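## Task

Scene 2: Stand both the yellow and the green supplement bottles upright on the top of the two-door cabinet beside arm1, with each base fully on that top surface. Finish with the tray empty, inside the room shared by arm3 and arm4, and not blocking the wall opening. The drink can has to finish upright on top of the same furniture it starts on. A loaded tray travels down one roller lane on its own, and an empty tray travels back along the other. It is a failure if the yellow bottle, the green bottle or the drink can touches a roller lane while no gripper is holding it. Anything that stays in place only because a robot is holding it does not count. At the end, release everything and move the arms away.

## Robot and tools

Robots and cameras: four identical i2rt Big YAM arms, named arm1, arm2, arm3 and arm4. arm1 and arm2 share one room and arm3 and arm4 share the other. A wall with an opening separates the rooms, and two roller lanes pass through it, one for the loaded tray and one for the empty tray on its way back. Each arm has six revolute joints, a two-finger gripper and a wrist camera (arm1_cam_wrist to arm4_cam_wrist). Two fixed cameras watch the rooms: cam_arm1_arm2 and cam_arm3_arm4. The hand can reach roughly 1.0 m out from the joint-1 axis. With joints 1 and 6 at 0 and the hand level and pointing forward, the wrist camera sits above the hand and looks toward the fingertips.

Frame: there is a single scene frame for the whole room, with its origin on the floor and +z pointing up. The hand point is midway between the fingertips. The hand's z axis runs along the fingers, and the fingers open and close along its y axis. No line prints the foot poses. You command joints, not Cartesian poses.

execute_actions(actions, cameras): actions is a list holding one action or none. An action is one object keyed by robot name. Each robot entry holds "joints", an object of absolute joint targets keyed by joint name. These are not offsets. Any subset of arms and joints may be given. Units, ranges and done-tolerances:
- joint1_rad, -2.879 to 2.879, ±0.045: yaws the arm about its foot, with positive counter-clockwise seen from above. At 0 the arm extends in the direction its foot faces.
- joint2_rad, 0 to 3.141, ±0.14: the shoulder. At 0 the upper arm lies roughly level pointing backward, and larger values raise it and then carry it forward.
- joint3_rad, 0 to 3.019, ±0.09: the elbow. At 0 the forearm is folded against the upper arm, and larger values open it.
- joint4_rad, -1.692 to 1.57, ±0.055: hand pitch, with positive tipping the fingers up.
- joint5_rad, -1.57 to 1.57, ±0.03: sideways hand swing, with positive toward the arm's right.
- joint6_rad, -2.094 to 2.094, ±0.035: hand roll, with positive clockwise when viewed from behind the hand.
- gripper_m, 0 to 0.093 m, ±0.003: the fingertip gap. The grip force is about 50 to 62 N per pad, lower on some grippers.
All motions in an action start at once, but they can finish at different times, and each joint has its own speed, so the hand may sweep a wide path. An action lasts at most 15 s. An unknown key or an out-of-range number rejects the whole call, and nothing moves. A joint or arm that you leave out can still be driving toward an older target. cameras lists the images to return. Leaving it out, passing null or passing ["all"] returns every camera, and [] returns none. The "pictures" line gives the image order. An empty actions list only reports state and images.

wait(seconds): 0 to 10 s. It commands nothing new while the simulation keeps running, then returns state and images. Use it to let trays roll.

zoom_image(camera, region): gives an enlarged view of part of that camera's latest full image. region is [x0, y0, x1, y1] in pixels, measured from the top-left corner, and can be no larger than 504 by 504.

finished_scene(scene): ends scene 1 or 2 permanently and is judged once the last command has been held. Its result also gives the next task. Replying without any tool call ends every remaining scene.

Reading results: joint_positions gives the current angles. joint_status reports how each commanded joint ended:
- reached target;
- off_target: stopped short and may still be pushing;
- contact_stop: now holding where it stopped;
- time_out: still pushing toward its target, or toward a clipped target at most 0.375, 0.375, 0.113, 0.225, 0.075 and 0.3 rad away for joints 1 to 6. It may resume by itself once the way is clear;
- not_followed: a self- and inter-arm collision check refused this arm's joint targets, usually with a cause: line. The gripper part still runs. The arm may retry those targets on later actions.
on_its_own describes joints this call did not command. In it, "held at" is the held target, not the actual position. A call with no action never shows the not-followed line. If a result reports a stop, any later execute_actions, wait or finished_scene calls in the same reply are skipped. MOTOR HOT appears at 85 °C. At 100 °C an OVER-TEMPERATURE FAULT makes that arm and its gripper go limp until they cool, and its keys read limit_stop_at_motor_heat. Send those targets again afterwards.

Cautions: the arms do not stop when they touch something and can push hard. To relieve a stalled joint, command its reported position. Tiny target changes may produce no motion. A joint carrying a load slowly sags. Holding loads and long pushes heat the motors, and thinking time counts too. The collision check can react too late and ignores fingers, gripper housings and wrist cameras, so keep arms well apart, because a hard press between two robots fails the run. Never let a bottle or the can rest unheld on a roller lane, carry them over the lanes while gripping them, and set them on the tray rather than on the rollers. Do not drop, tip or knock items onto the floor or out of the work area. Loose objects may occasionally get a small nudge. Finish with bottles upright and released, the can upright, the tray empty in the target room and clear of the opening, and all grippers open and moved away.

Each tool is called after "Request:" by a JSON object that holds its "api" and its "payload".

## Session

Request:
{"api": "execute_actions", "payload": {"actions": []}}

Scene clock: 0.00 s.
arm1.joint_positions: joint1_rad=+0.147 joint2_rad=+0.611 joint3_rad=+1.534 joint4_rad=-1.564 joint5_rad=-0.154 joint6_rad=-0.137 gripper_m=+0.095
arm1.joint_status: not commanded
arm1.hand: x=-1.2005 y=-0.4294 z=+1.4499 quat_wxyz=(-0.262, +0.730, -0.510, -0.371) (m; scene frame)
arm2.joint_positions: joint1_rad=-0.194 joint2_rad=+0.327 joint3_rad=+1.332 joint4_rad=-1.511 joint5_rad=-0.146 joint6_rad=+0.029 gripper_m=+0.094
arm2.joint_status: not commanded
arm2.hand: x=-1.6940 y=+0.1331 z=+1.4768 quat_wxyz=(-0.510, -0.076, -0.857, -0.007) (m; scene frame)
arm3.joint_positions: joint1_rad=+0.199 joint2_rad=+0.622 joint3_rad=+1.618 joint4_rad=-1.358 joint5_rad=+0.088 joint6_rad=-0.020 gripper_m=+0.094
arm3.joint_status: not commanded
arm3.hand: x=+1.1347 y=-0.4056 z=+1.5107 quat_wxyz=(-0.388, +0.623, -0.539, -0.413) (m; scene frame)
arm4.joint_positions: joint1_rad=+0.646 joint2_rad=+0.420 joint3_rad=+1.498 joint4_rad=-1.368 joint5_rad=+0.140 joint6_rad=+0.120 gripper_m=+0.095
arm4.joint_status: not commanded
arm4.hand: x=+1.6917 y=+0.0670 z=+1.5502 quat_wxyz=(-0.178, -0.784, -0.185, +0.566) (m; scene frame)
pictures: arm1_cam_wrist, arm2_cam_wrist, arm3_cam_wrist, arm4_cam_wrist, cam_arm1_arm2, cam_arm3_arm4
Images, in order (width x height): arm1_cam_wrist 672x504, arm2_cam_wrist 672x504, arm3_cam_wrist 672x504, arm4_cam_wrist 672x504, cam_arm1_arm2 672x504, cam_arm3_arm4 672x504.

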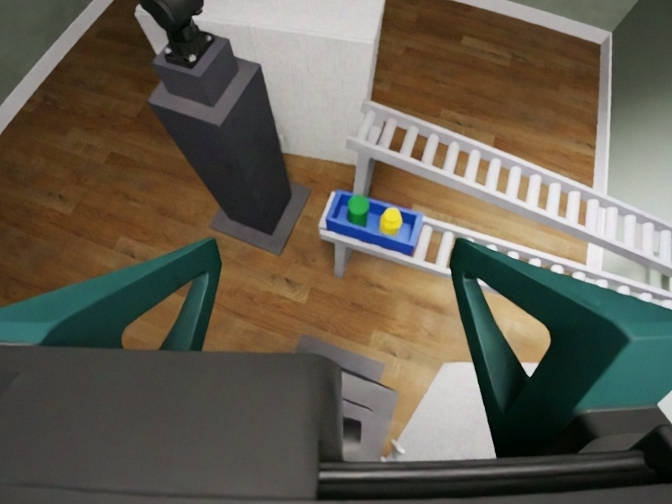

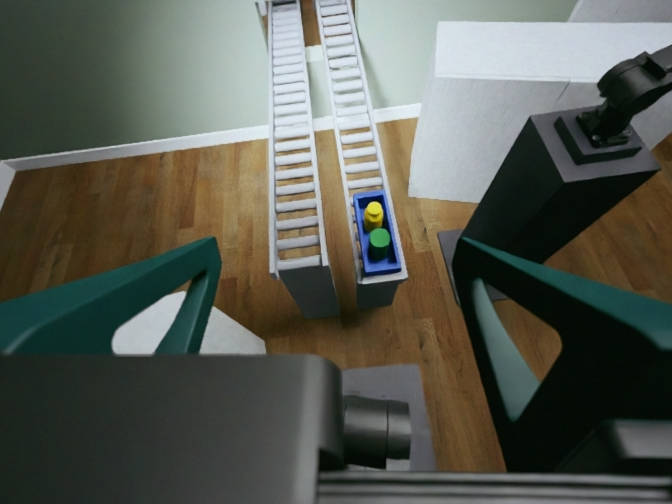

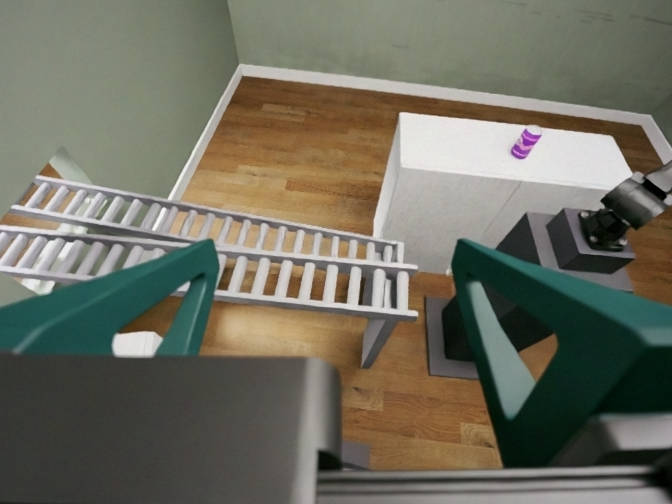

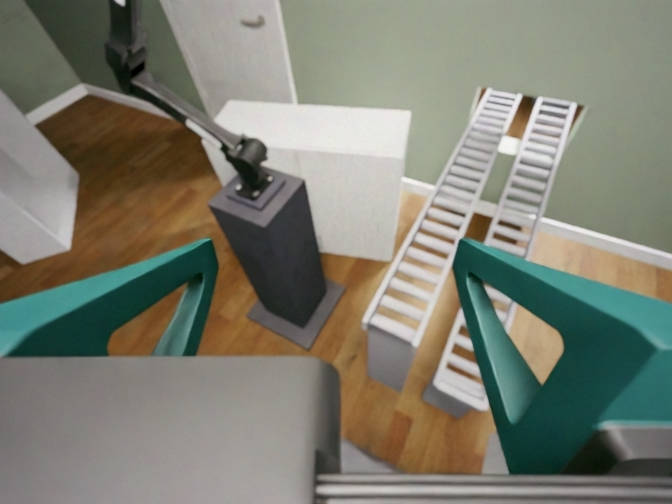

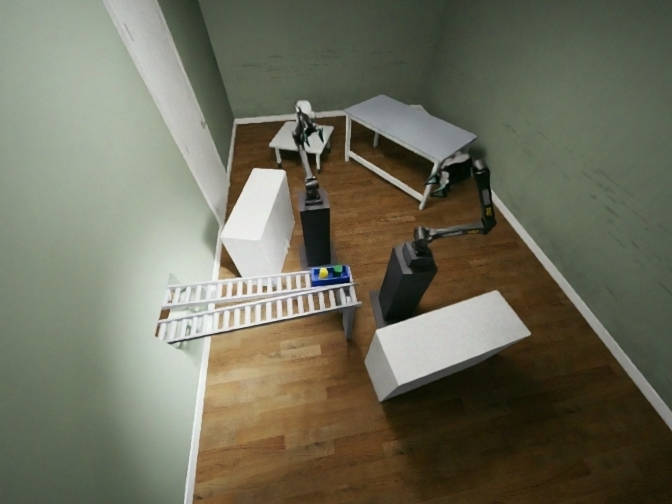

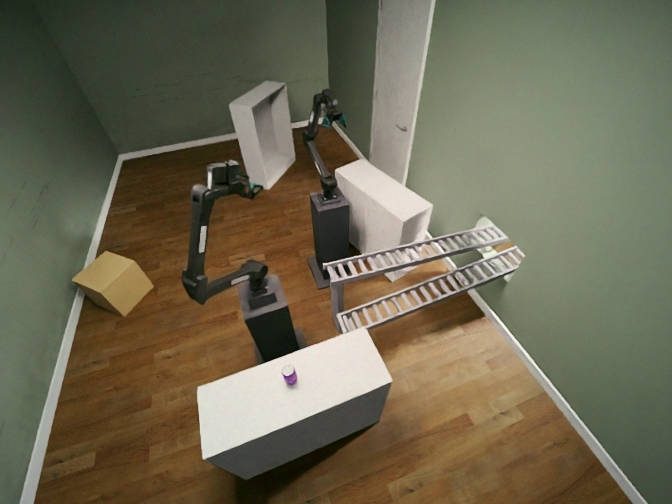

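Request:
{"api": "execute_actions", "payload": {"actions": [{"arm1":{"joints":{"joint1_rad":0.0,"joint2_rad":2.22,"joint3_rad":1.9,"joint4_rad":-1.25,"joint5_rad":0,"joint6_rad":0}},"arm2":{"joints":{"joint1_rad":0.5,"joint5_rad":0,"joint6_rad":0}}}], "cameras": ["arm1_cam_wrist","cam_arm1_arm2"]}}

Scene clock: 2.97 s.
arm1.joint_positions: joint1_rad=+0.012 joint2_rad=+2.222 joint3_rad=+1.870 joint4_rad=-1.243 joint5_rad=-0.002 joint6_rad=-0.010 gripper_m=+0.095
arm1.joint_status: all done
arm1.hand: x=-1.1635 y=+0.0577 z=+0.9007 quat_wxyz=(+0.015, +0.714, -0.700, +0.002) (m; scene frame)
arm2.joint_positions: joint1_rad=+0.492 joint2_rad=+0.327 joint3_rad=+1.332 joint4_rad=-1.511 joint5_rad=-0.004 joint6_rad=+0.010 gripper_m=+0.094
arm2.joint_status: all done
arm2.hand: x=-1.7057 y=+0.1790 z=+1.4756 quat_wxyz=(-0.493, +0.190, -0.841, -0.114) (m; scene frame)
arm3.joint_positions: joint1_rad=+0.199 joint2_rad=+0.622 joint3_rad=+1.618 joint4_rad=-1.358 joint5_rad=+0.088 joint6_rad=-0.020 gripper_m=+0.094
arm3.joint_status: not commanded
arm3.hand: x=+1.1347 y=-0.4056 z=+1.5107 quat_wxyz=(-0.388, +0.623, -0.539, -0.413) (m; scene frame)
arm4.joint_positions: joint1_rad=+0.646 joint2_rad=+0.420 joint3_rad=+1.498 joint4_rad=-1.368 joint5_rad=+0.140 joint6_rad=+0.120 gripper_m=+0.095
arm4.joint_status: not commanded
arm4.hand: x=+1.6917 y=+0.0670 z=+1.5502 quat_wxyz=(-0.178, -0.784, -0.185, +0.566) (m; scene frame)
pictures: arm1_cam_wrist, cam_arm1_arm2
Images, in order (width x height): arm1_cam_wrist 672x504, cam_arm1_arm2 672x504.

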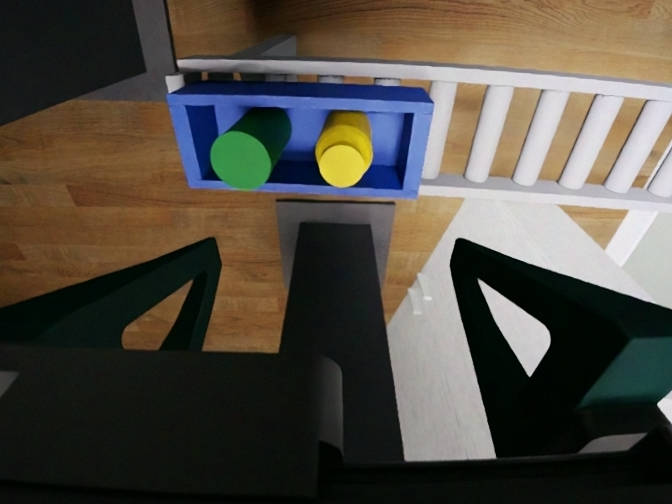

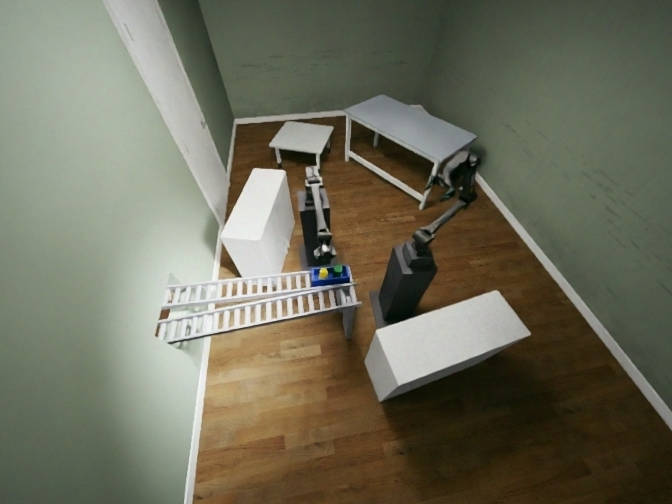

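Request:
{"api": "execute_actions", "payload": {"actions": [{"arm1":{"joints":{"joint2_rad":2.39,"joint3_rad":1.62,"joint4_rad":-0.81}}}], "cameras": ["arm1_cam_wrist"]}}

Scene clock: 4.73 s.
arm1.joint_positions: joint1_rad=+0.012 joint2_rad=+2.410 joint3_rad=+1.597 joint4_rad=-0.820 joint5_rad=-0.002 joint6_rad=-0.010 gripper_m=+0.095
arm1.joint_status: all done
arm1.hand: x=-1.1660 y=-0.0038 z=+0.6974 quat_wxyz=(+0.028, +0.714, -0.700, +0.016) (m; scene frame)
arm2.joint_positions: joint1_rad=+0.492 joint2_rad=+0.327 joint3_rad=+1.332 joint4_rad=-1.511 joint5_rad=-0.004 joint6_rad=+0.010 gripper_m=+0.094
arm2.joint_status: not commanded
arm2.hand: x=-1.7057 y=+0.1790 z=+1.4756 quat_wxyz=(-0.493, +0.190, -0.841, -0.114) (m; scene frame)
arm3.joint_positions: joint1_rad=+0.199 joint2_rad=+0.622 joint3_rad=+1.618 joint4_rad=-1.358 joint5_rad=+0.088 joint6_rad=-0.020 gripper_m=+0.094
arm3.joint_status: not commanded
arm3.hand: x=+1.1347 y=-0.4056 z=+1.5107 quat_wxyz=(-0.388, +0.623, -0.539, -0.413) (m; scene frame)
arm4.joint_positions: joint1_rad=+0.646 joint2_rad=+0.420 joint3_rad=+1.498 joint4_rad=-1.368 joint5_rad=+0.140 joint6_rad=+0.120 gripper_m=+0.095
arm4.joint_status: not commanded
arm4.hand: x=+1.6917 y=+0.0670 z=+1.5502 quat_wxyz=(-0.178, -0.784, -0.185, +0.566) (m; scene frame)
pictures: arm1_cam_wrist
Images, in order (width x height): arm1_cam_wrist 672x504.

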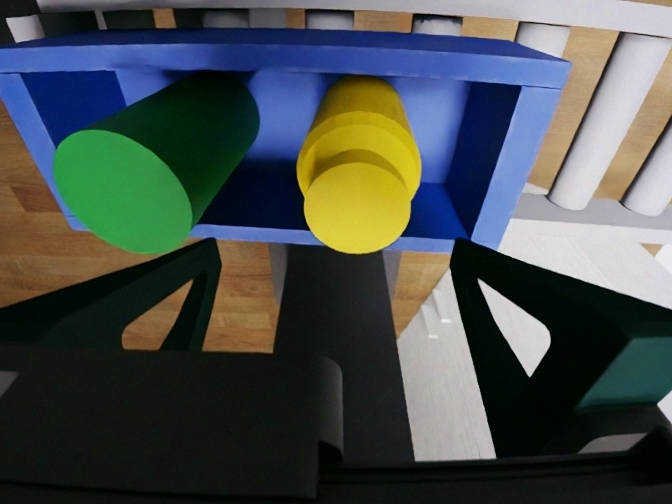

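Request:
{"api": "execute_actions", "payload": {"actions": [{"arm1":{"joints":{"joint1_rad":-0.012,"joint4_rad":-0.75}}}], "cameras": ["arm1_cam_wrist"]}}

Scene clock: 6.23 s.
arm1.joint_positions: joint1_rad=+0.001 joint2_rad=+2.410 joint3_rad=+1.597 joint4_rad=-0.761 joint5_rad=-0.002 joint6_rad=-0.010 gripper_m=+0.095
arm1.joint_status: all done
arm1.hand: x=-1.1598 y=+0.0106 z=+0.6968 quat_wxyz=(+0.007, +0.710, -0.704, -0.005) (m; scene frame)
arm2.joint_positions: joint1_rad=+0.492 joint2_rad=+0.327 joint3_rad=+1.332 joint4_rad=-1.511 joint5_rad=-0.004 joint6_rad=+0.010 gripper_m=+0.094
arm2.joint_status: not commanded
arm2.hand: x=-1.7057 y=+0.1790 z=+1.4756 quat_wxyz=(-0.493, +0.190, -0.841, -0.114) (m; scene frame)
arm3.joint_positions: joint1_rad=+0.199 joint2_rad=+0.622 joint3_rad=+1.618 joint4_rad=-1.358 joint5_rad=+0.088 joint6_rad=-0.020 gripper_m=+0.094
arm3.joint_status: not commanded
arm3.hand: x=+1.1347 y=-0.4056 z=+1.5107 quat_wxyz=(-0.388, +0.623, -0.539, -0.413) (m; scene frame)
arm4.joint_positions: joint1_rad=+0.646 joint2_rad=+0.420 joint3_rad=+1.498 joint4_rad=-1.368 joint5_rad=+0.140 joint6_rad=+0.120 gripper_m=+0.095
arm4.joint_status: not commanded
arm4.hand: x=+1.6917 y=+0.0670 z=+1.5502 quat_wxyz=(-0.178, -0.784, -0.185, +0.566) (m; scene frame)
pictures: arm1_cam_wrist
Images, in order (width x height): arm1_cam_wrist 672x504.

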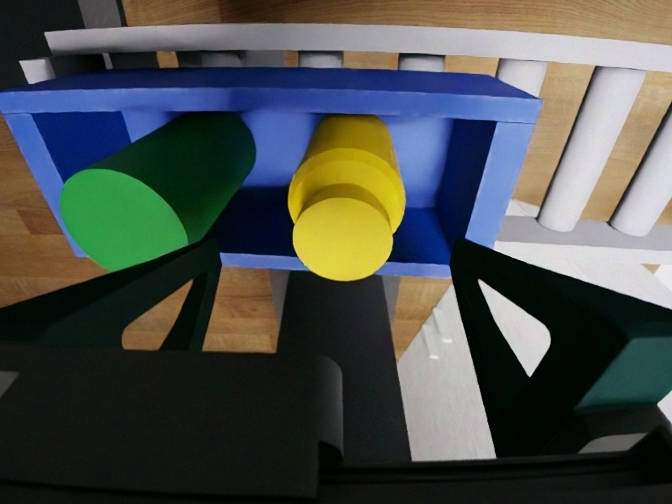

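Request:
{"api": "execute_actions", "payload": {"actions": [{"arm1":{"joints":{"joint2_rad":2.535,"joint3_rad":1.655,"joint4_rad":-0.645}}}], "cameras": ["arm1_cam_wrist"]}}

Scene clock: 8.27 s.
arm1.joint_positions: joint1_rad=+0.001 joint2_rad=+2.517 joint3_rad=+1.642 joint4_rad=-0.653 joint5_rad=-0.002 joint6_rad=-0.010 gripper_m=+0.095
arm1.joint_status: all done
arm1.hand: x=-1.1606 y=+0.0244 z=+0.6454 quat_wxyz=(-0.010, +0.710, -0.704, -0.022) (m; scene frame)
arm2.joint_positions: joint1_rad=+0.492 joint2_rad=+0.327 joint3_rad=+1.332 joint4_rad=-1.511 joint5_rad=-0.004 joint6_rad=+0.010 gripper_m=+0.094
arm2.joint_status: not commanded
arm2.hand: x=-1.7057 y=+0.1790 z=+1.4756 quat_wxyz=(-0.493, +0.190, -0.841, -0.114) (m; scene frame)
arm3.joint_positions: joint1_rad=+0.199 joint2_rad=+0.622 joint3_rad=+1.618 joint4_rad=-1.358 joint5_rad=+0.088 joint6_rad=-0.020 gripper_m=+0.094
arm3.joint_status: not commanded
arm3.hand: x=+1.1347 y=-0.4056 z=+1.5107 quat_wxyz=(-0.388, +0.623, -0.539, -0.413) (m; scene frame)
arm4.joint_positions: joint1_rad=+0.646 joint2_rad=+0.420 joint3_rad=+1.498 joint4_rad=-1.368 joint5_rad=+0.140 joint6_rad=+0.120 gripper_m=+0.095
arm4.joint_status: not commanded
arm4.hand: x=+1.6917 y=+0.0670 z=+1.5502 quat_wxyz=(-0.178, -0.784, -0.185, +0.566) (m; scene frame)
pictures: arm1_cam_wrist
Images, in order (width x height): arm1_cam_wrist 672x504.

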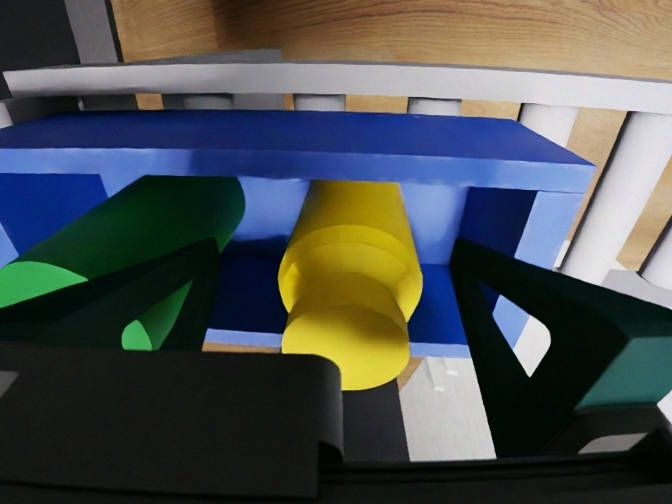

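Request:
{"api": "execute_actions", "payload": {"actions": [{"arm1":{"joints":{"joint2_rad":2.575,"joint3_rad":1.64,"joint4_rad":-0.66}}}], "cameras": ["arm1_cam_wrist"]}}

Scene clock: 12.47 s.
arm1.joint_positions: joint1_rad=+0.001 joint2_rad=+2.537 joint3_rad=+1.642 joint4_rad=-0.653 joint5_rad=-0.002 joint6_rad=-0.010 gripper_m=+0.095
arm1.joint_status: all done
arm1.hand: x=-1.1608 y=+0.0167 z=+0.6333 quat_wxyz=(-0.002, +0.710, -0.704, -0.015) (m; scene frame)
arm2.joint_positions: joint1_rad=+0.492 joint2_rad=+0.327 joint3_rad=+1.332 joint4_rad=-1.511 joint5_rad=-0.004 joint6_rad=+0.010 gripper_m=+0.094
arm2.joint_status: not commanded
arm2.hand: x=-1.7057 y=+0.1790 z=+1.4756 quat_wxyz=(-0.493, +0.190, -0.841, -0.114) (m; scene frame)
arm3.joint_positions: joint1_rad=+0.199 joint2_rad=+0.622 joint3_rad=+1.618 joint4_rad=-1.358 joint5_rad=+0.088 joint6_rad=-0.020 gripper_m=+0.094
arm3.joint_status: not commanded
arm3.hand: x=+1.1347 y=-0.4056 z=+1.5107 quat_wxyz=(-0.388, +0.623, -0.539, -0.413) (m; scene frame)
arm4.joint_positions: joint1_rad=+0.646 joint2_rad=+0.420 joint3_rad=+1.498 joint4_rad=-1.368 joint5_rad=+0.140 joint6_rad=+0.120 gripper_m=+0.095
arm4.joint_status: not commanded
arm4.hand: x=+1.6917 y=+0.0670 z=+1.5502 quat_wxyz=(-0.178, -0.784, -0.185, +0.566) (m; scene frame)
pictures: arm1_cam_wrist
Images, in order (width x height): arm1_cam_wrist 672x504.

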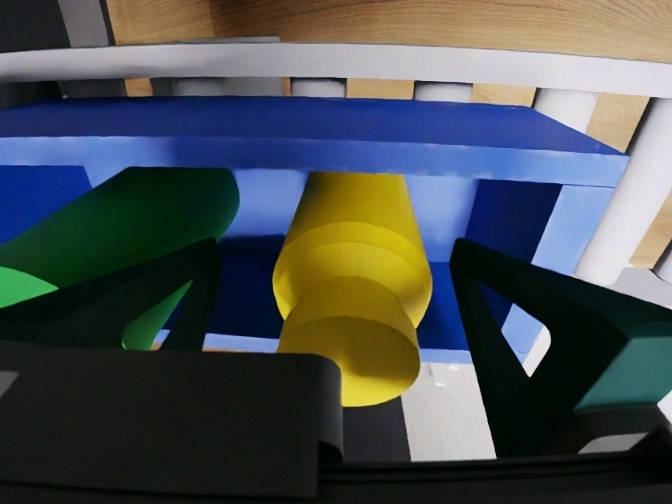

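Request:
{"api": "execute_actions", "payload": {"actions": [{"arm1":{"joints":{"joint2_rad":2.605,"joint4_rad":-0.65}}}], "cameras": ["arm1_cam_wrist"]}}

Scene clock: 13.67 s.
arm1.joint_positions: joint1_rad=+0.001 joint2_rad=+2.571 joint3_rad=+1.639 joint4_rad=-0.653 joint5_rad=-0.002 joint6_rad=-0.010 gripper_m=+0.095
arm1.joint_status: all done
arm1.hand: x=-1.1611 y=+0.0016 z=+0.6128 quat_wxyz=(+0.011, +0.710, -0.704, -0.002) (m; scene frame)
arm2.joint_positions: joint1_rad=+0.492 joint2_rad=+0.327 joint3_rad=+1.332 joint4_rad=-1.511 joint5_rad=-0.004 joint6_rad=+0.010 gripper_m=+0.094
arm2.joint_status: not commanded
arm2.hand: x=-1.7057 y=+0.1790 z=+1.4756 quat_wxyz=(-0.493, +0.190, -0.841, -0.114) (m; scene frame)
arm3.joint_positions: joint1_rad=+0.199 joint2_rad=+0.622 joint3_rad=+1.618 joint4_rad=-1.358 joint5_rad=+0.088 joint6_rad=-0.020 gripper_m=+0.094
arm3.joint_status: not commanded
arm3.hand: x=+1.1347 y=-0.4056 z=+1.5107 quat_wxyz=(-0.388, +0.623, -0.539, -0.413) (m; scene frame)
arm4.joint_positions: joint1_rad=+0.646 joint2_rad=+0.420 joint3_rad=+1.498 joint4_rad=-1.368 joint5_rad=+0.140 joint6_rad=+0.120 gripper_m=+0.095
arm4.joint_status: not commanded
arm4.hand: x=+1.6917 y=+0.0670 z=+1.5502 quat_wxyz=(-0.178, -0.784, -0.185, +0.566) (m; scene frame)
pictures: arm1_cam_wrist
Images, in order (width x height): arm1_cam_wrist 672x504.

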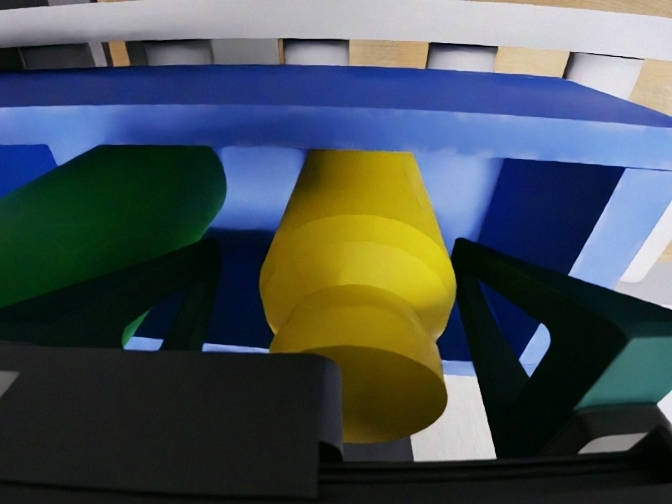

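Request:
{"api": "execute_actions", "payload": {"actions": [{"arm1":{"joints":{"joint2_rad":2.625,"joint4_rad":-0.6}}}], "cameras": []}}

Request:
{"api": "execute_actions", "payload": {"actions": [{"arm1":{"joints":{"gripper_m":0.0}}}], "cameras": ["arm1_cam_wrist"]}}

Scene clock: 14.87 s.
arm1.joint_positions: joint1_rad=+0.001 joint2_rad=+2.585 joint3_rad=+1.639 joint4_rad=-0.611 joint5_rad=-0.002 joint6_rad=-0.010 gripper_m=+0.095
arm1.joint_status: all done
arm1.hand: x=-1.1612 y=+0.0060 z=+0.6046 quat_wxyz=(+0.001, +0.710, -0.704, -0.011) (m; scene frame)
arm2.joint_positions: joint1_rad=+0.492 joint2_rad=+0.327 joint3_rad=+1.332 joint4_rad=-1.511 joint5_rad=-0.004 joint6_rad=+0.010 gripper_m=+0.094
arm2.joint_status: not commanded
arm2.hand: x=-1.7057 y=+0.1790 z=+1.4756 quat_wxyz=(-0.493, +0.190, -0.841, -0.114) (m; scene frame)
arm3.joint_positions: joint1_rad=+0.199 joint2_rad=+0.622 joint3_rad=+1.618 joint4_rad=-1.358 joint5_rad=+0.088 joint6_rad=-0.020 gripper_m=+0.094
arm3.joint_status: not commanded
arm3.hand: x=+1.1347 y=-0.4056 z=+1.5107 quat_wxyz=(-0.388, +0.623, -0.539, -0.413) (m; scene frame)
arm4.joint_positions: joint1_rad=+0.646 joint2_rad=+0.420 joint3_rad=+1.498 joint4_rad=-1.368 joint5_rad=+0.140 joint6_rad=+0.120 gripper_m=+0.095
arm4.joint_status: not commanded
arm4.hand: x=+1.6917 y=+0.0670 z=+1.5502 quat_wxyz=(-0.178, -0.784, -0.185, +0.566) (m; scene frame)
pictures: none
No camera images: the call's "cameras" was empty. Leave "cameras" out to get every camera's image.

Scene clock: 15.60 s.
arm1.joint_positions: joint1_rad=+0.001 joint2_rad=+2.585 joint3_rad=+1.639 joint4_rad=-0.611 joint5_rad=-0.001 joint6_rad=-0.009 gripper_m=+0.066
arm1.joint_status: gripper_m off_target (ended at +0.066, target +0.000)
arm1.hand: x=-1.1608 y=+0.0061 z=+0.6046 quat_wxyz=(+0.001, +0.710, -0.704, -0.011) (m; scene frame)
arm2.joint_positions: joint1_rad=+0.492 joint2_rad=+0.327 joint3_rad=+1.332 joint4_rad=-1.511 joint5_rad=-0.004 joint6_rad=+0.010 gripper_m=+0.094
arm2.joint_status: not commanded
arm2.hand: x=-1.7057 y=+0.1790 z=+1.4756 quat_wxyz=(-0.493, +0.190, -0.841, -0.114) (m; scene frame)
arm3.joint_positions: joint1_rad=+0.199 joint2_rad=+0.622 joint3_rad=+1.618 joint4_rad=-1.358 joint5_rad=+0.088 joint6_rad=-0.020 gripper_m=+0.094
arm3.joint_status: not commanded
arm3.hand: x=+1.1347 y=-0.4056 z=+1.5107 quat_wxyz=(-0.388, +0.623, -0.539, -0.413) (m; scene frame)
arm4.joint_positions: joint1_rad=+0.646 joint2_rad=+0.420 joint3_rad=+1.498 joint4_rad=-1.368 joint5_rad=+0.140 joint6_rad=+0.120 gripper_m=+0.095
arm4.joint_status: not commanded
arm4.hand: x=+1.6917 y=+0.0670 z=+1.5502 quat_wxyz=(-0.178, -0.784, -0.185, +0.566) (m; scene frame)
pictures: arm1_cam_wrist
Images, in order (width x height): arm1_cam_wrist 672x504.

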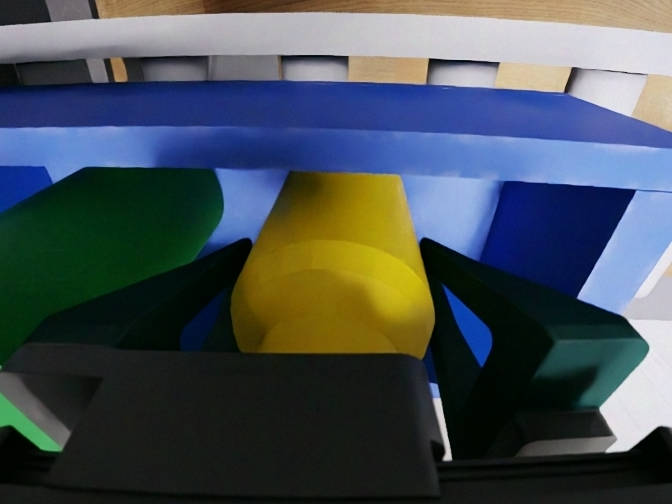

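Request:
{"api": "execute_actions", "payload": {"actions": [{"arm1":{"joints":{"joint2_rad":2.3,"joint3_rad":1.6,"joint4_rad":-0.86}}}], "cameras": []}}

Request:
{"api": "execute_actions", "payload": {"actions": [{"arm1":{"joints":{"joint2_rad":1.83,"joint3_rad":1.73,"joint4_rad":-1.45}}}], "cameras": []}}

Request:
{"api": "execute_actions", "payload": {"actions": [{"arm1":{"joints":{"joint1_rad":-1.55}}}], "cameras": ["arm1_cam_wrist","cam_arm1_arm2"]}}

Request:
{"api": "zoom_image", "payload": {"camera": "cam_arm1_arm2", "region": [200,110,340,290]}}

Scene clock: 17.73 s.
arm1.joint_positions: joint1_rad=+0.001 joint2_rad=+2.281 joint3_rad=+1.588 joint4_rad=-0.852 joint5_rad=+0.000 joint6_rad=-0.009 gripper_m=+0.066
arm1.joint_status: all done
arm1.hand: x=-1.1580 y=+0.0205 z=+0.7709 quat_wxyz=(-0.004, +0.709, -0.705, -0.015) (m; scene frame)
arm2.joint_positions: joint1_rad=+0.492 joint2_rad=+0.327 joint3_rad=+1.332 joint4_rad=-1.511 joint5_rad=-0.004 joint6_rad=+0.010 gripper_m=+0.094
arm2.joint_status: not commanded
arm2.hand: x=-1.7057 y=+0.1790 z=+1.4756 quat_wxyz=(-0.493, +0.190, -0.841, -0.114) (m; scene frame)
arm3.joint_positions: joint1_rad=+0.199 joint2_rad=+0.622 joint3_rad=+1.618 joint4_rad=-1.358 joint5_rad=+0.088 joint6_rad=-0.020 gripper_m=+0.094
arm3.joint_status: not commanded
arm3.hand: x=+1.1347 y=-0.4056 z=+1.5107 quat_wxyz=(-0.388, +0.623, -0.539, -0.413) (m; scene frame)
arm4.joint_positions: joint1_rad=+0.646 joint2_rad=+0.420 joint3_rad=+1.498 joint4_rad=-1.368 joint5_rad=+0.140 joint6_rad=+0.120 gripper_m=+0.095
arm4.joint_status: not commanded
arm4.hand: x=+1.6917 y=+0.0670 z=+1.5502 quat_wxyz=(-0.178, -0.784, -0.185, +0.566) (m; scene frame)
pictures: none
No camera images: the call's "cameras" was empty. Leave "cameras" out to get every camera's image.

Scene clock: 19.43 s.
arm1.joint_positions: joint1_rad=+0.001 joint2_rad=+1.826 joint3_rad=+1.716 joint4_rad=-1.442 joint5_rad=+0.000 joint6_rad=-0.009 gripper_m=+0.066
arm1.joint_status: all done
arm1.hand: x=-1.1535 y=-0.0328 z=+1.0796 quat_wxyz=(-0.002, +0.710, -0.705, -0.012) (m; scene frame)
arm2.joint_positions: joint1_rad=+0.492 joint2_rad=+0.327 joint3_rad=+1.332 joint4_rad=-1.511 joint5_rad=-0.004 joint6_rad=+0.010 gripper_m=+0.094
arm2.joint_status: not commanded
arm2.hand: x=-1.7057 y=+0.1790 z=+1.4756 quat_wxyz=(-0.493, +0.190, -0.841, -0.114) (m; scene frame)
arm3.joint_positions: joint1_rad=+0.199 joint2_rad=+0.622 joint3_rad=+1.618 joint4_rad=-1.358 joint5_rad=+0.088 joint6_rad=-0.020 gripper_m=+0.094
arm3.joint_status: not commanded
arm3.hand: x=+1.1347 y=-0.4056 z=+1.5107 quat_wxyz=(-0.388, +0.623, -0.539, -0.413) (m; scene frame)
arm4.joint_positions: joint1_rad=+0.646 joint2_rad=+0.420 joint3_rad=+1.498 joint4_rad=-1.368 joint5_rad=+0.140 joint6_rad=+0.120 gripper_m=+0.095
arm4.joint_status: not commanded
arm4.hand: x=+1.6917 y=+0.0670 z=+1.5502 quat_wxyz=(-0.178, -0.784, -0.185, +0.566) (m; scene frame)
pictures: none
No camera images: the call's "cameras" was empty. Leave "cameras" out to get every camera's image.

Scene clock: 21.27 s.
arm1.joint_positions: joint1_rad=-1.555 joint2_rad=+1.827 joint3_rad=+1.716 joint4_rad=-1.442 joint5_rad=+0.001 joint6_rad=-0.008 gripper_m=+0.066
arm1.joint_status: all done
arm1.hand: x=-0.5875 y=-0.5933 z=+1.0700 quat_wxyz=(-0.002, +0.011, -1.000, +0.000) (m; scene frame)
arm2.joint_positions: joint1_rad=+0.492 joint2_rad=+0.327 joint3_rad=+1.332 joint4_rad=-1.511 joint5_rad=-0.004 joint6_rad=+0.010 gripper_m=+0.094
arm2.joint_status: not commanded
arm2.hand: x=-1.7057 y=+0.1790 z=+1.4756 quat_wxyz=(-0.493, +0.190, -0.841, -0.114) (m; scene frame)
arm3.joint_positions: joint1_rad=+0.199 joint2_rad=+0.622 joint3_rad=+1.618 joint4_rad=-1.358 joint5_rad=+0.088 joint6_rad=-0.020 gripper_m=+0.094
arm3.joint_status: not commanded
arm3.hand: x=+1.1347 y=-0.4056 z=+1.5107 quat_wxyz=(-0.388, +0.623, -0.539, -0.413) (m; scene frame)
arm4.joint_positions: joint1_rad=+0.646 joint2_rad=+0.420 joint3_rad=+1.498 joint4_rad=-1.368 joint5_rad=+0.140 joint6_rad=+0.120 gripper_m=+0.095
arm4.joint_status: not commanded
arm4.hand: x=+1.6917 y=+0.0670 z=+1.5502 quat_wxyz=(-0.178, -0.784, -0.185, +0.566) (m; scene frame)
pictures: arm1_cam_wrist, cam_arm1_arm2
Images, in order (width x height): arm1_cam_wrist 672x504, cam_arm1_arm2 672x504.

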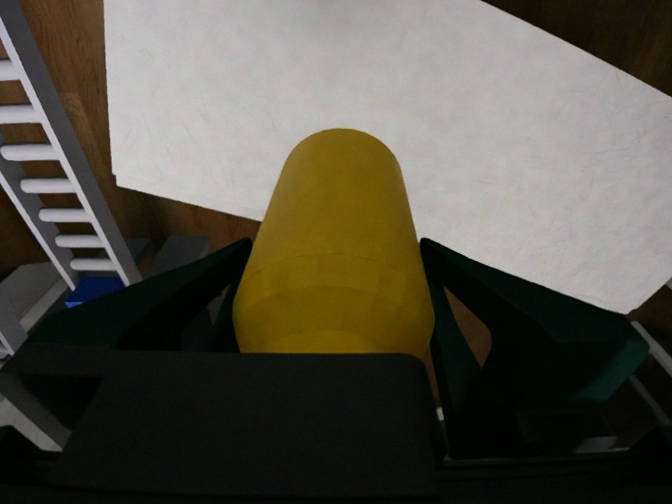

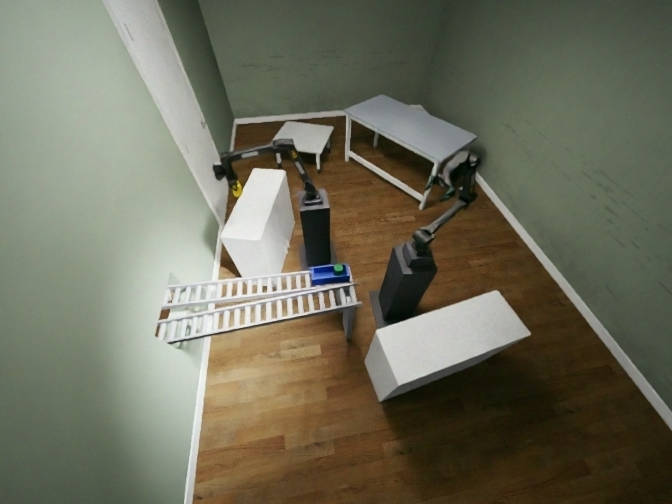

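Region (200, 110, 340, 290) of cam_arm1_arm2's 672x504 image, scaled by 2.800, with more detail than that image has.

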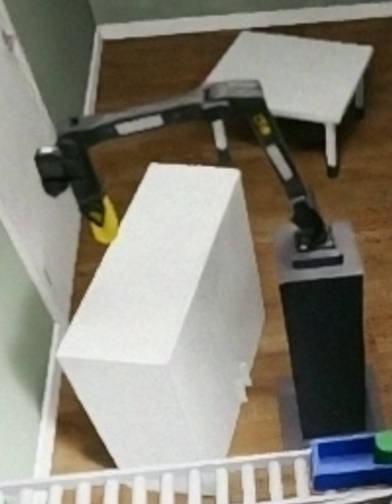

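Request:
{"api": "execute_actions", "payload": {"actions": [{"arm1":{"joints":{"joint1_rad":-1.7,"joint2_rad":1.8,"joint3_rad":1.33,"joint4_rad":-1.07}}}], "cameras": ["arm1_cam_wrist","cam_arm1_arm2"]}}

Request:
{"api": "zoom_image", "payload": {"camera": "cam_arm1_arm2", "region": [200,130,320,270]}}

Scene clock: 23.83 s.
arm1.joint_positions: joint1_rad=-1.712 joint2_rad=+1.820 joint3_rad=+1.315 joint4_rad=-1.080 joint5_rad=+0.002 joint6_rad=-0.008 gripper_m=+0.066
arm1.joint_status: all done
arm1.hand: x=-0.6504 y=-0.6742 z=+0.9298 quat_wxyz=(+0.014, -0.068, -0.998, +0.000) (m; scene frame)
arm2.joint_positions: joint1_rad=+0.492 joint2_rad=+0.327 joint3_rad=+1.332 joint4_rad=-1.511 joint5_rad=-0.004 joint6_rad=+0.010 gripper_m=+0.094
arm2.joint_status: not commanded
arm2.hand: x=-1.7057 y=+0.1790 z=+1.4756 quat_wxyz=(-0.493, +0.190, -0.841, -0.114) (m; scene frame)
arm3.joint_positions: joint1_rad=+0.199 joint2_rad=+0.622 joint3_rad=+1.618 joint4_rad=-1.358 joint5_rad=+0.088 joint6_rad=-0.020 gripper_m=+0.094
arm3.joint_status: not commanded
arm3.hand: x=+1.1347 y=-0.4056 z=+1.5107 quat_wxyz=(-0.388, +0.623, -0.539, -0.413) (m; scene frame)
arm4.joint_positions: joint1_rad=+0.646 joint2_rad=+0.420 joint3_rad=+1.498 joint4_rad=-1.368 joint5_rad=+0.140 joint6_rad=+0.120 gripper_m=+0.095
arm4.joint_status: not commanded
arm4.hand: x=+1.6917 y=+0.0670 z=+1.5502 quat_wxyz=(-0.178, -0.784, -0.185, +0.566) (m; scene frame)
pictures: arm1_cam_wrist, cam_arm1_arm2
Images, in order (width x height): arm1_cam_wrist 672x504, cam_arm1_arm2 672x504.

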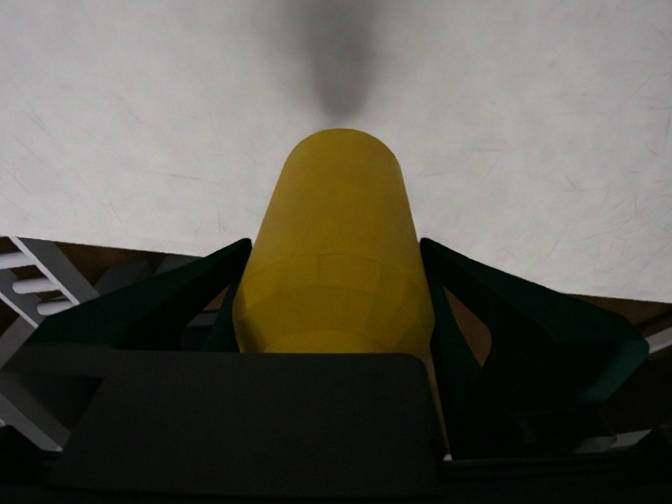

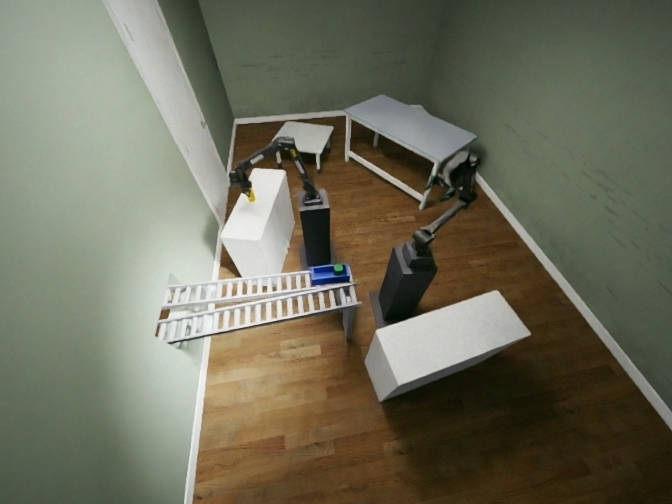

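Region (200, 130, 320, 270) of cam_arm1_arm2's 672x504 image, scaled by 3.600, with more detail than that image has; it fills the left 432 columns of this view, and the rest is white.

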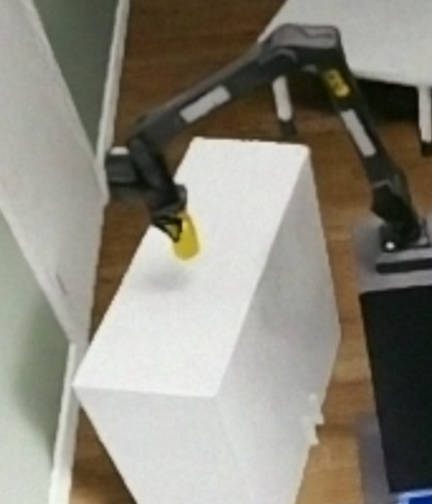

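Request:
{"api": "execute_actions", "payload": {"actions": [{"arm1":{"joints":{"joint2_rad":1.9,"joint3_rad":1.3,"joint4_rad":-0.98}}}], "cameras": ["arm1_cam_wrist"]}}

Request:
{"api": "execute_actions", "payload": {"actions": [{"arm1":{"joints":{"joint2_rad":1.96,"joint3_rad":1.28,"joint4_rad":-0.9}}}], "cameras": ["arm1_cam_wrist","cam_arm1_arm2"]}}

Request:
{"api": "zoom_image", "payload": {"camera": "cam_arm1_arm2", "region": [200,130,320,270]}}

Scene clock: 25.63 s.
arm1.joint_positions: joint1_rad=-1.712 joint2_rad=+1.894 joint3_rad=+1.288 joint4_rad=-0.988 joint5_rad=+0.002 joint6_rad=-0.008 gripper_m=+0.066
arm1.joint_status: all done
arm1.hand: x=-0.6485 y=-0.6746 z=+0.8841 quat_wxyz=(+0.019, -0.068, -0.998, +0.000) (m; scene frame)
arm2.joint_positions: joint1_rad=+0.492 joint2_rad=+0.327 joint3_rad=+1.332 joint4_rad=-1.511 joint5_rad=-0.004 joint6_rad=+0.010 gripper_m=+0.094
arm2.joint_status: not commanded
arm2.hand: x=-1.7057 y=+0.1790 z=+1.4756 quat_wxyz=(-0.493, +0.190, -0.841, -0.114) (m; scene frame)
arm3.joint_positions: joint1_rad=+0.199 joint2_rad=+0.622 joint3_rad=+1.618 joint4_rad=-1.358 joint5_rad=+0.088 joint6_rad=-0.020 gripper_m=+0.094
arm3.joint_status: not commanded
arm3.hand: x=+1.1347 y=-0.4056 z=+1.5107 quat_wxyz=(-0.388, +0.623, -0.539, -0.413) (m; scene frame)
arm4.joint_positions: joint1_rad=+0.646 joint2_rad=+0.420 joint3_rad=+1.498 joint4_rad=-1.368 joint5_rad=+0.140 joint6_rad=+0.120 gripper_m=+0.095
arm4.joint_status: not commanded
arm4.hand: x=+1.6917 y=+0.0670 z=+1.5502 quat_wxyz=(-0.178, -0.784, -0.185, +0.566) (m; scene frame)
pictures: arm1_cam_wrist
Images, in order (width x height): arm1_cam_wrist 672x504.

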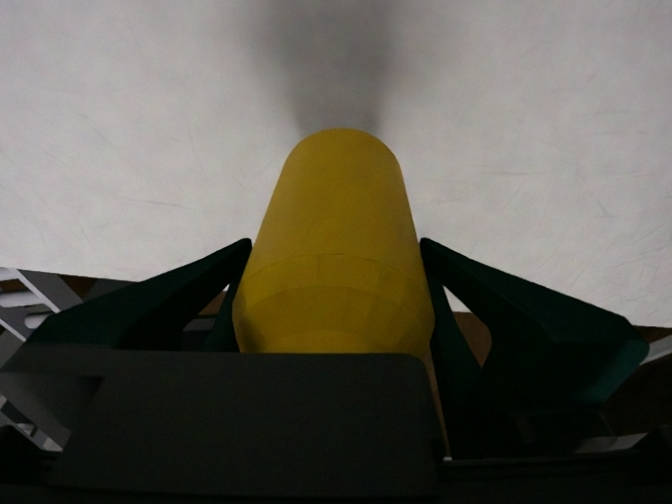

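Scene clock: 26.53 s.
arm1.joint_positions: joint1_rad=-1.712 joint2_rad=+1.948 joint3_rad=+1.271 joint4_rad=-0.909 joint5_rad=+0.002 joint6_rad=-0.008 gripper_m=+0.066
arm1.joint_status: all done
arm1.hand: x=-0.6456 y=-0.6750 z=+0.8514 quat_wxyz=(+0.016, -0.068, -0.998, +0.000) (m; scene frame)
arm2.joint_positions: joint1_rad=+0.492 joint2_rad=+0.327 joint3_rad=+1.332 joint4_rad=-1.511 joint5_rad=-0.004 joint6_rad=+0.010 gripper_m=+0.094
arm2.joint_status: not commanded
arm2.hand: x=-1.7057 y=+0.1790 z=+1.4756 quat_wxyz=(-0.493, +0.190, -0.841, -0.114) (m; scene frame)
arm3.joint_positions: joint1_rad=+0.199 joint2_rad=+0.622 joint3_rad=+1.618 joint4_rad=-1.358 joint5_rad=+0.088 joint6_rad=-0.020 gripper_m=+0.094
arm3.joint_status: not commanded
arm3.hand: x=+1.1347 y=-0.4056 z=+1.5107 quat_wxyz=(-0.388, +0.623, -0.539, -0.413) (m; scene frame)
arm4.joint_positions: joint1_rad=+0.646 joint2_rad=+0.420 joint3_rad=+1.498 joint4_rad=-1.368 joint5_rad=+0.140 joint6_rad=+0.120 gripper_m=+0.095
arm4.joint_status: not commanded
arm4.hand: x=+1.6917 y=+0.0670 z=+1.5502 quat_wxyz=(-0.178, -0.784, -0.185, +0.566) (m; scene frame)
pictures: arm1_cam_wrist, cam_arm1_arm2
Images, in order (width x height): arm1_cam_wrist 672x504, cam_arm1_arm2 672x504.

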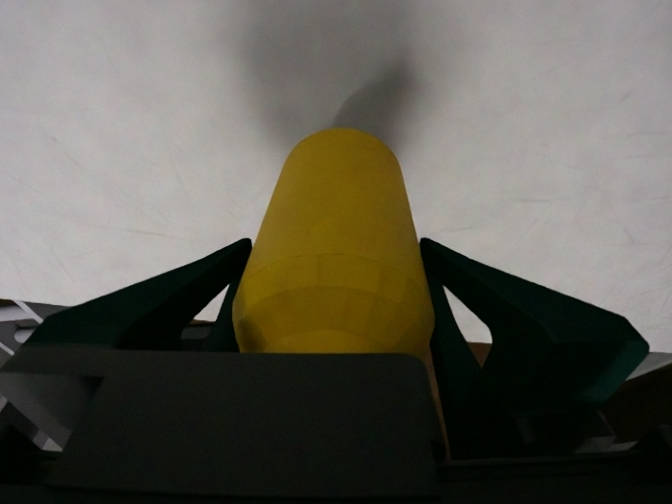

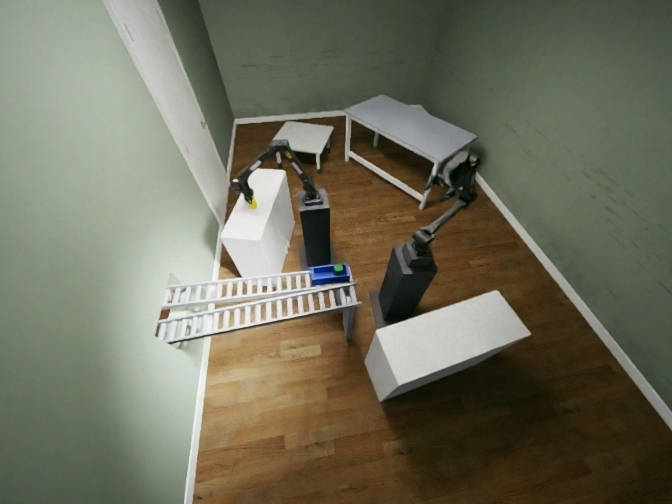

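Region (200, 130, 320, 270) of cam_arm1_arm2's 672x504 image, scaled by 3.600, with more detail than that image has; it fills the left 432 columns of this view, and the rest is white.

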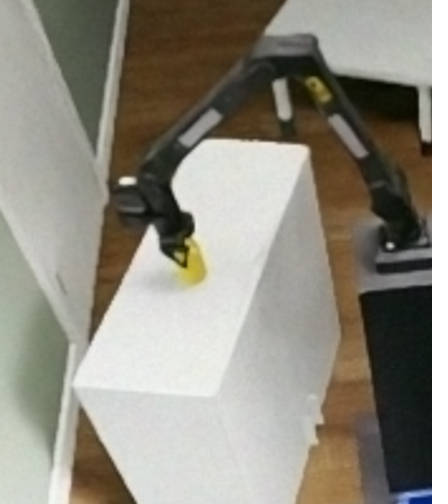

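Request:
{"api": "execute_actions", "payload": {"actions": [], "cameras": ["arm1_cam_wrist","cam_arm1_arm2"]}}

Scene clock: 30.07 s.
arm1.joint_positions: joint1_rad=-1.712 joint2_rad=+1.948 joint3_rad=+1.271 joint4_rad=-0.909 joint5_rad=+0.002 joint6_rad=-0.008 gripper_m=+0.066
arm1.joint_status: all done
arm1.hand: x=-0.6456 y=-0.6750 z=+0.8514 quat_wxyz=(+0.016, -0.068, -0.998, +0.000) (m; scene frame)
arm2.joint_positions: joint1_rad=+0.492 joint2_rad=+0.327 joint3_rad=+1.332 joint4_rad=-1.511 joint5_rad=-0.004 joint6_rad=+0.010 gripper_m=+0.094
arm2.joint_status: not commanded
arm2.hand: x=-1.7057 y=+0.1790 z=+1.4756 quat_wxyz=(-0.493, +0.190, -0.841, -0.114) (m; scene frame)
arm3.joint_positions: joint1_rad=+0.199 joint2_rad=+0.622 joint3_rad=+1.618 joint4_rad=-1.358 joint5_rad=+0.088 joint6_rad=-0.020 gripper_m=+0.094
arm3.joint_status: not commanded
arm3.hand: x=+1.1347 y=-0.4056 z=+1.5107 quat_wxyz=(-0.388, +0.623, -0.539, -0.413) (m; scene frame)
arm4.joint_positions: joint1_rad=+0.646 joint2_rad=+0.420 joint3_rad=+1.498 joint4_rad=-1.368 joint5_rad=+0.140 joint6_rad=+0.120 gripper_m=+0.095
arm4.joint_status: not commanded
arm4.hand: x=+1.6917 y=+0.0670 z=+1.5502 quat_wxyz=(-0.178, -0.784, -0.185, +0.566) (m; scene frame)
pictures: arm1_cam_wrist, cam_arm1_arm2
Images, in order (width x height): arm1_cam_wrist 672x504, cam_arm1_arm2 672x504.

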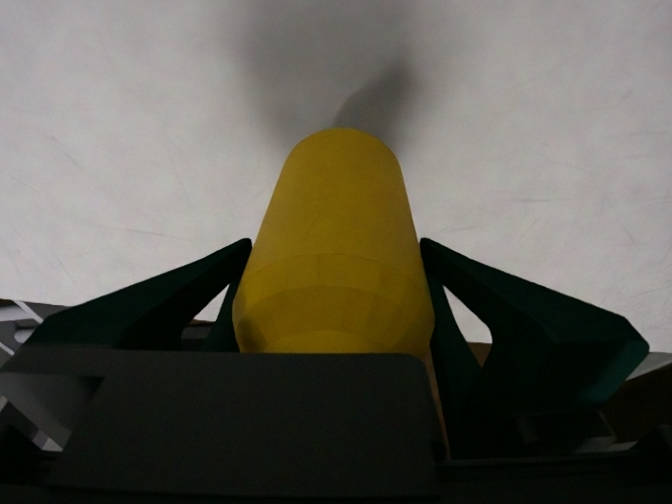

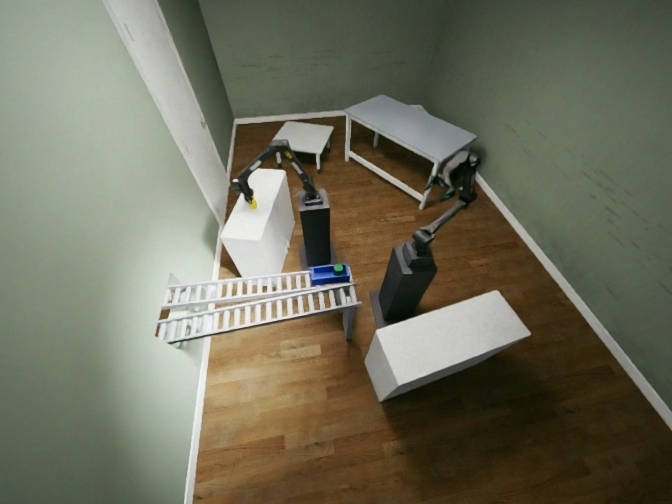

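Request:
{"api": "execute_actions", "payload": {"actions": [{"arm1":{"joints":{"joint2_rad":1.99,"joint4_rad":-0.87}}}], "cameras": ["arm1_cam_wrist"]}}

Request:
{"api": "execute_actions", "payload": {"actions": [{"arm1":{"joints":{"joint2_rad":2.03,"joint4_rad":-0.83}}}], "cameras": ["arm1_cam_wrist"]}}

Scene clock: 31.47 s.
arm1.joint_positions: joint1_rad=-1.712 joint2_rad=+1.970 joint3_rad=+1.271 joint4_rad=-0.880 joint5_rad=+0.002 joint6_rad=-0.008 gripper_m=+0.066
arm1.joint_status: all done
arm1.hand: x=-0.6421 y=-0.6755 z=+0.8404 quat_wxyz=(+0.012, -0.068, -0.998, +0.001) (m; scene frame)
arm2.joint_positions: joint1_rad=+0.492 joint2_rad=+0.327 joint3_rad=+1.332 joint4_rad=-1.511 joint5_rad=-0.004 joint6_rad=+0.010 gripper_m=+0.094
arm2.joint_status: not commanded
arm2.hand: x=-1.7057 y=+0.1790 z=+1.4756 quat_wxyz=(-0.493, +0.190, -0.841, -0.114) (m; scene frame)
arm3.joint_positions: joint1_rad=+0.199 joint2_rad=+0.622 joint3_rad=+1.618 joint4_rad=-1.358 joint5_rad=+0.088 joint6_rad=-0.020 gripper_m=+0.094
arm3.joint_status: not commanded
arm3.hand: x=+1.1347 y=-0.4056 z=+1.5107 quat_wxyz=(-0.388, +0.623, -0.539, -0.413) (m; scene frame)
arm4.joint_positions: joint1_rad=+0.646 joint2_rad=+0.420 joint3_rad=+1.498 joint4_rad=-1.368 joint5_rad=+0.140 joint6_rad=+0.120 gripper_m=+0.095
arm4.joint_status: not commanded
arm4.hand: x=+1.6917 y=+0.0670 z=+1.5502 quat_wxyz=(-0.178, -0.784, -0.185, +0.566) (m; scene frame)
pictures: arm1_cam_wrist
Images, in order (width x height): arm1_cam_wrist 672x504.

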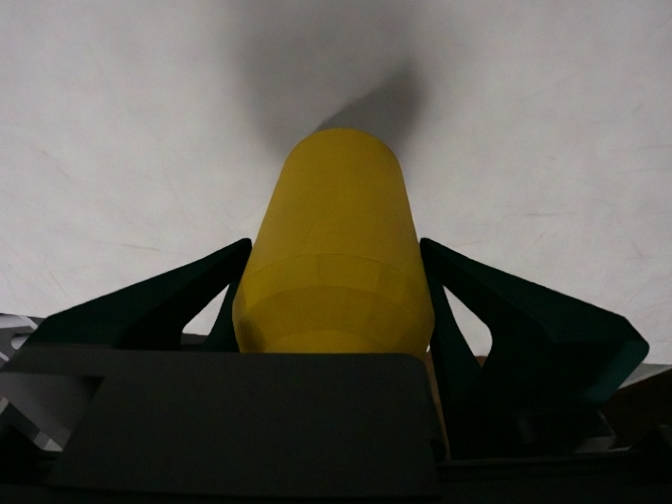

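Scene clock: 32.07 s.
arm1.joint_positions: joint1_rad=-1.712 joint2_rad=+1.987 joint3_rad=+1.271 joint4_rad=-0.844 joint5_rad=+0.001 joint6_rad=-0.008 gripper_m=+0.066
arm1.joint_status: all done
arm1.hand: x=-0.6364 y=-0.6762 z=+0.8317 quat_wxyz=(+0.003, -0.068, -0.998, +0.001) (m; scene frame)
arm2.joint_positions: joint1_rad=+0.492 joint2_rad=+0.327 joint3_rad=+1.332 joint4_rad=-1.511 joint5_rad=-0.004 joint6_rad=+0.010 gripper_m=+0.094
arm2.joint_status: not commanded
arm2.hand: x=-1.7057 y=+0.1790 z=+1.4756 quat_wxyz=(-0.493, +0.190, -0.841, -0.114) (m; scene frame)
arm3.joint_positions: joint1_rad=+0.199 joint2_rad=+0.622 joint3_rad=+1.618 joint4_rad=-1.358 joint5_rad=+0.088 joint6_rad=-0.020 gripper_m=+0.094
arm3.joint_status: not commanded
arm3.hand: x=+1.1347 y=-0.4056 z=+1.5107 quat_wxyz=(-0.388, +0.623, -0.539, -0.413) (m; scene frame)
arm4.joint_positions: joint1_rad=+0.646 joint2_rad=+0.420 joint3_rad=+1.498 joint4_rad=-1.368 joint5_rad=+0.140 joint6_rad=+0.120 gripper_m=+0.095
arm4.joint_status: not commanded
arm4.hand: x=+1.6917 y=+0.0670 z=+1.5502 quat_wxyz=(-0.178, -0.784, -0.185, +0.566) (m; scene frame)
pictures: arm1_cam_wrist
Images, in order (width x height): arm1_cam_wrist 672x504.

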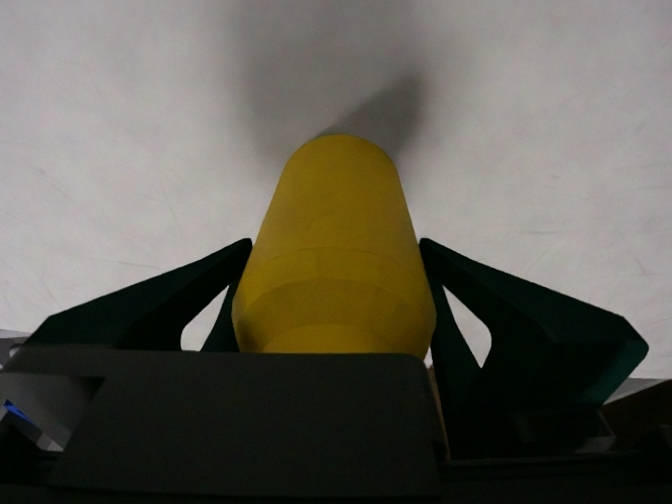

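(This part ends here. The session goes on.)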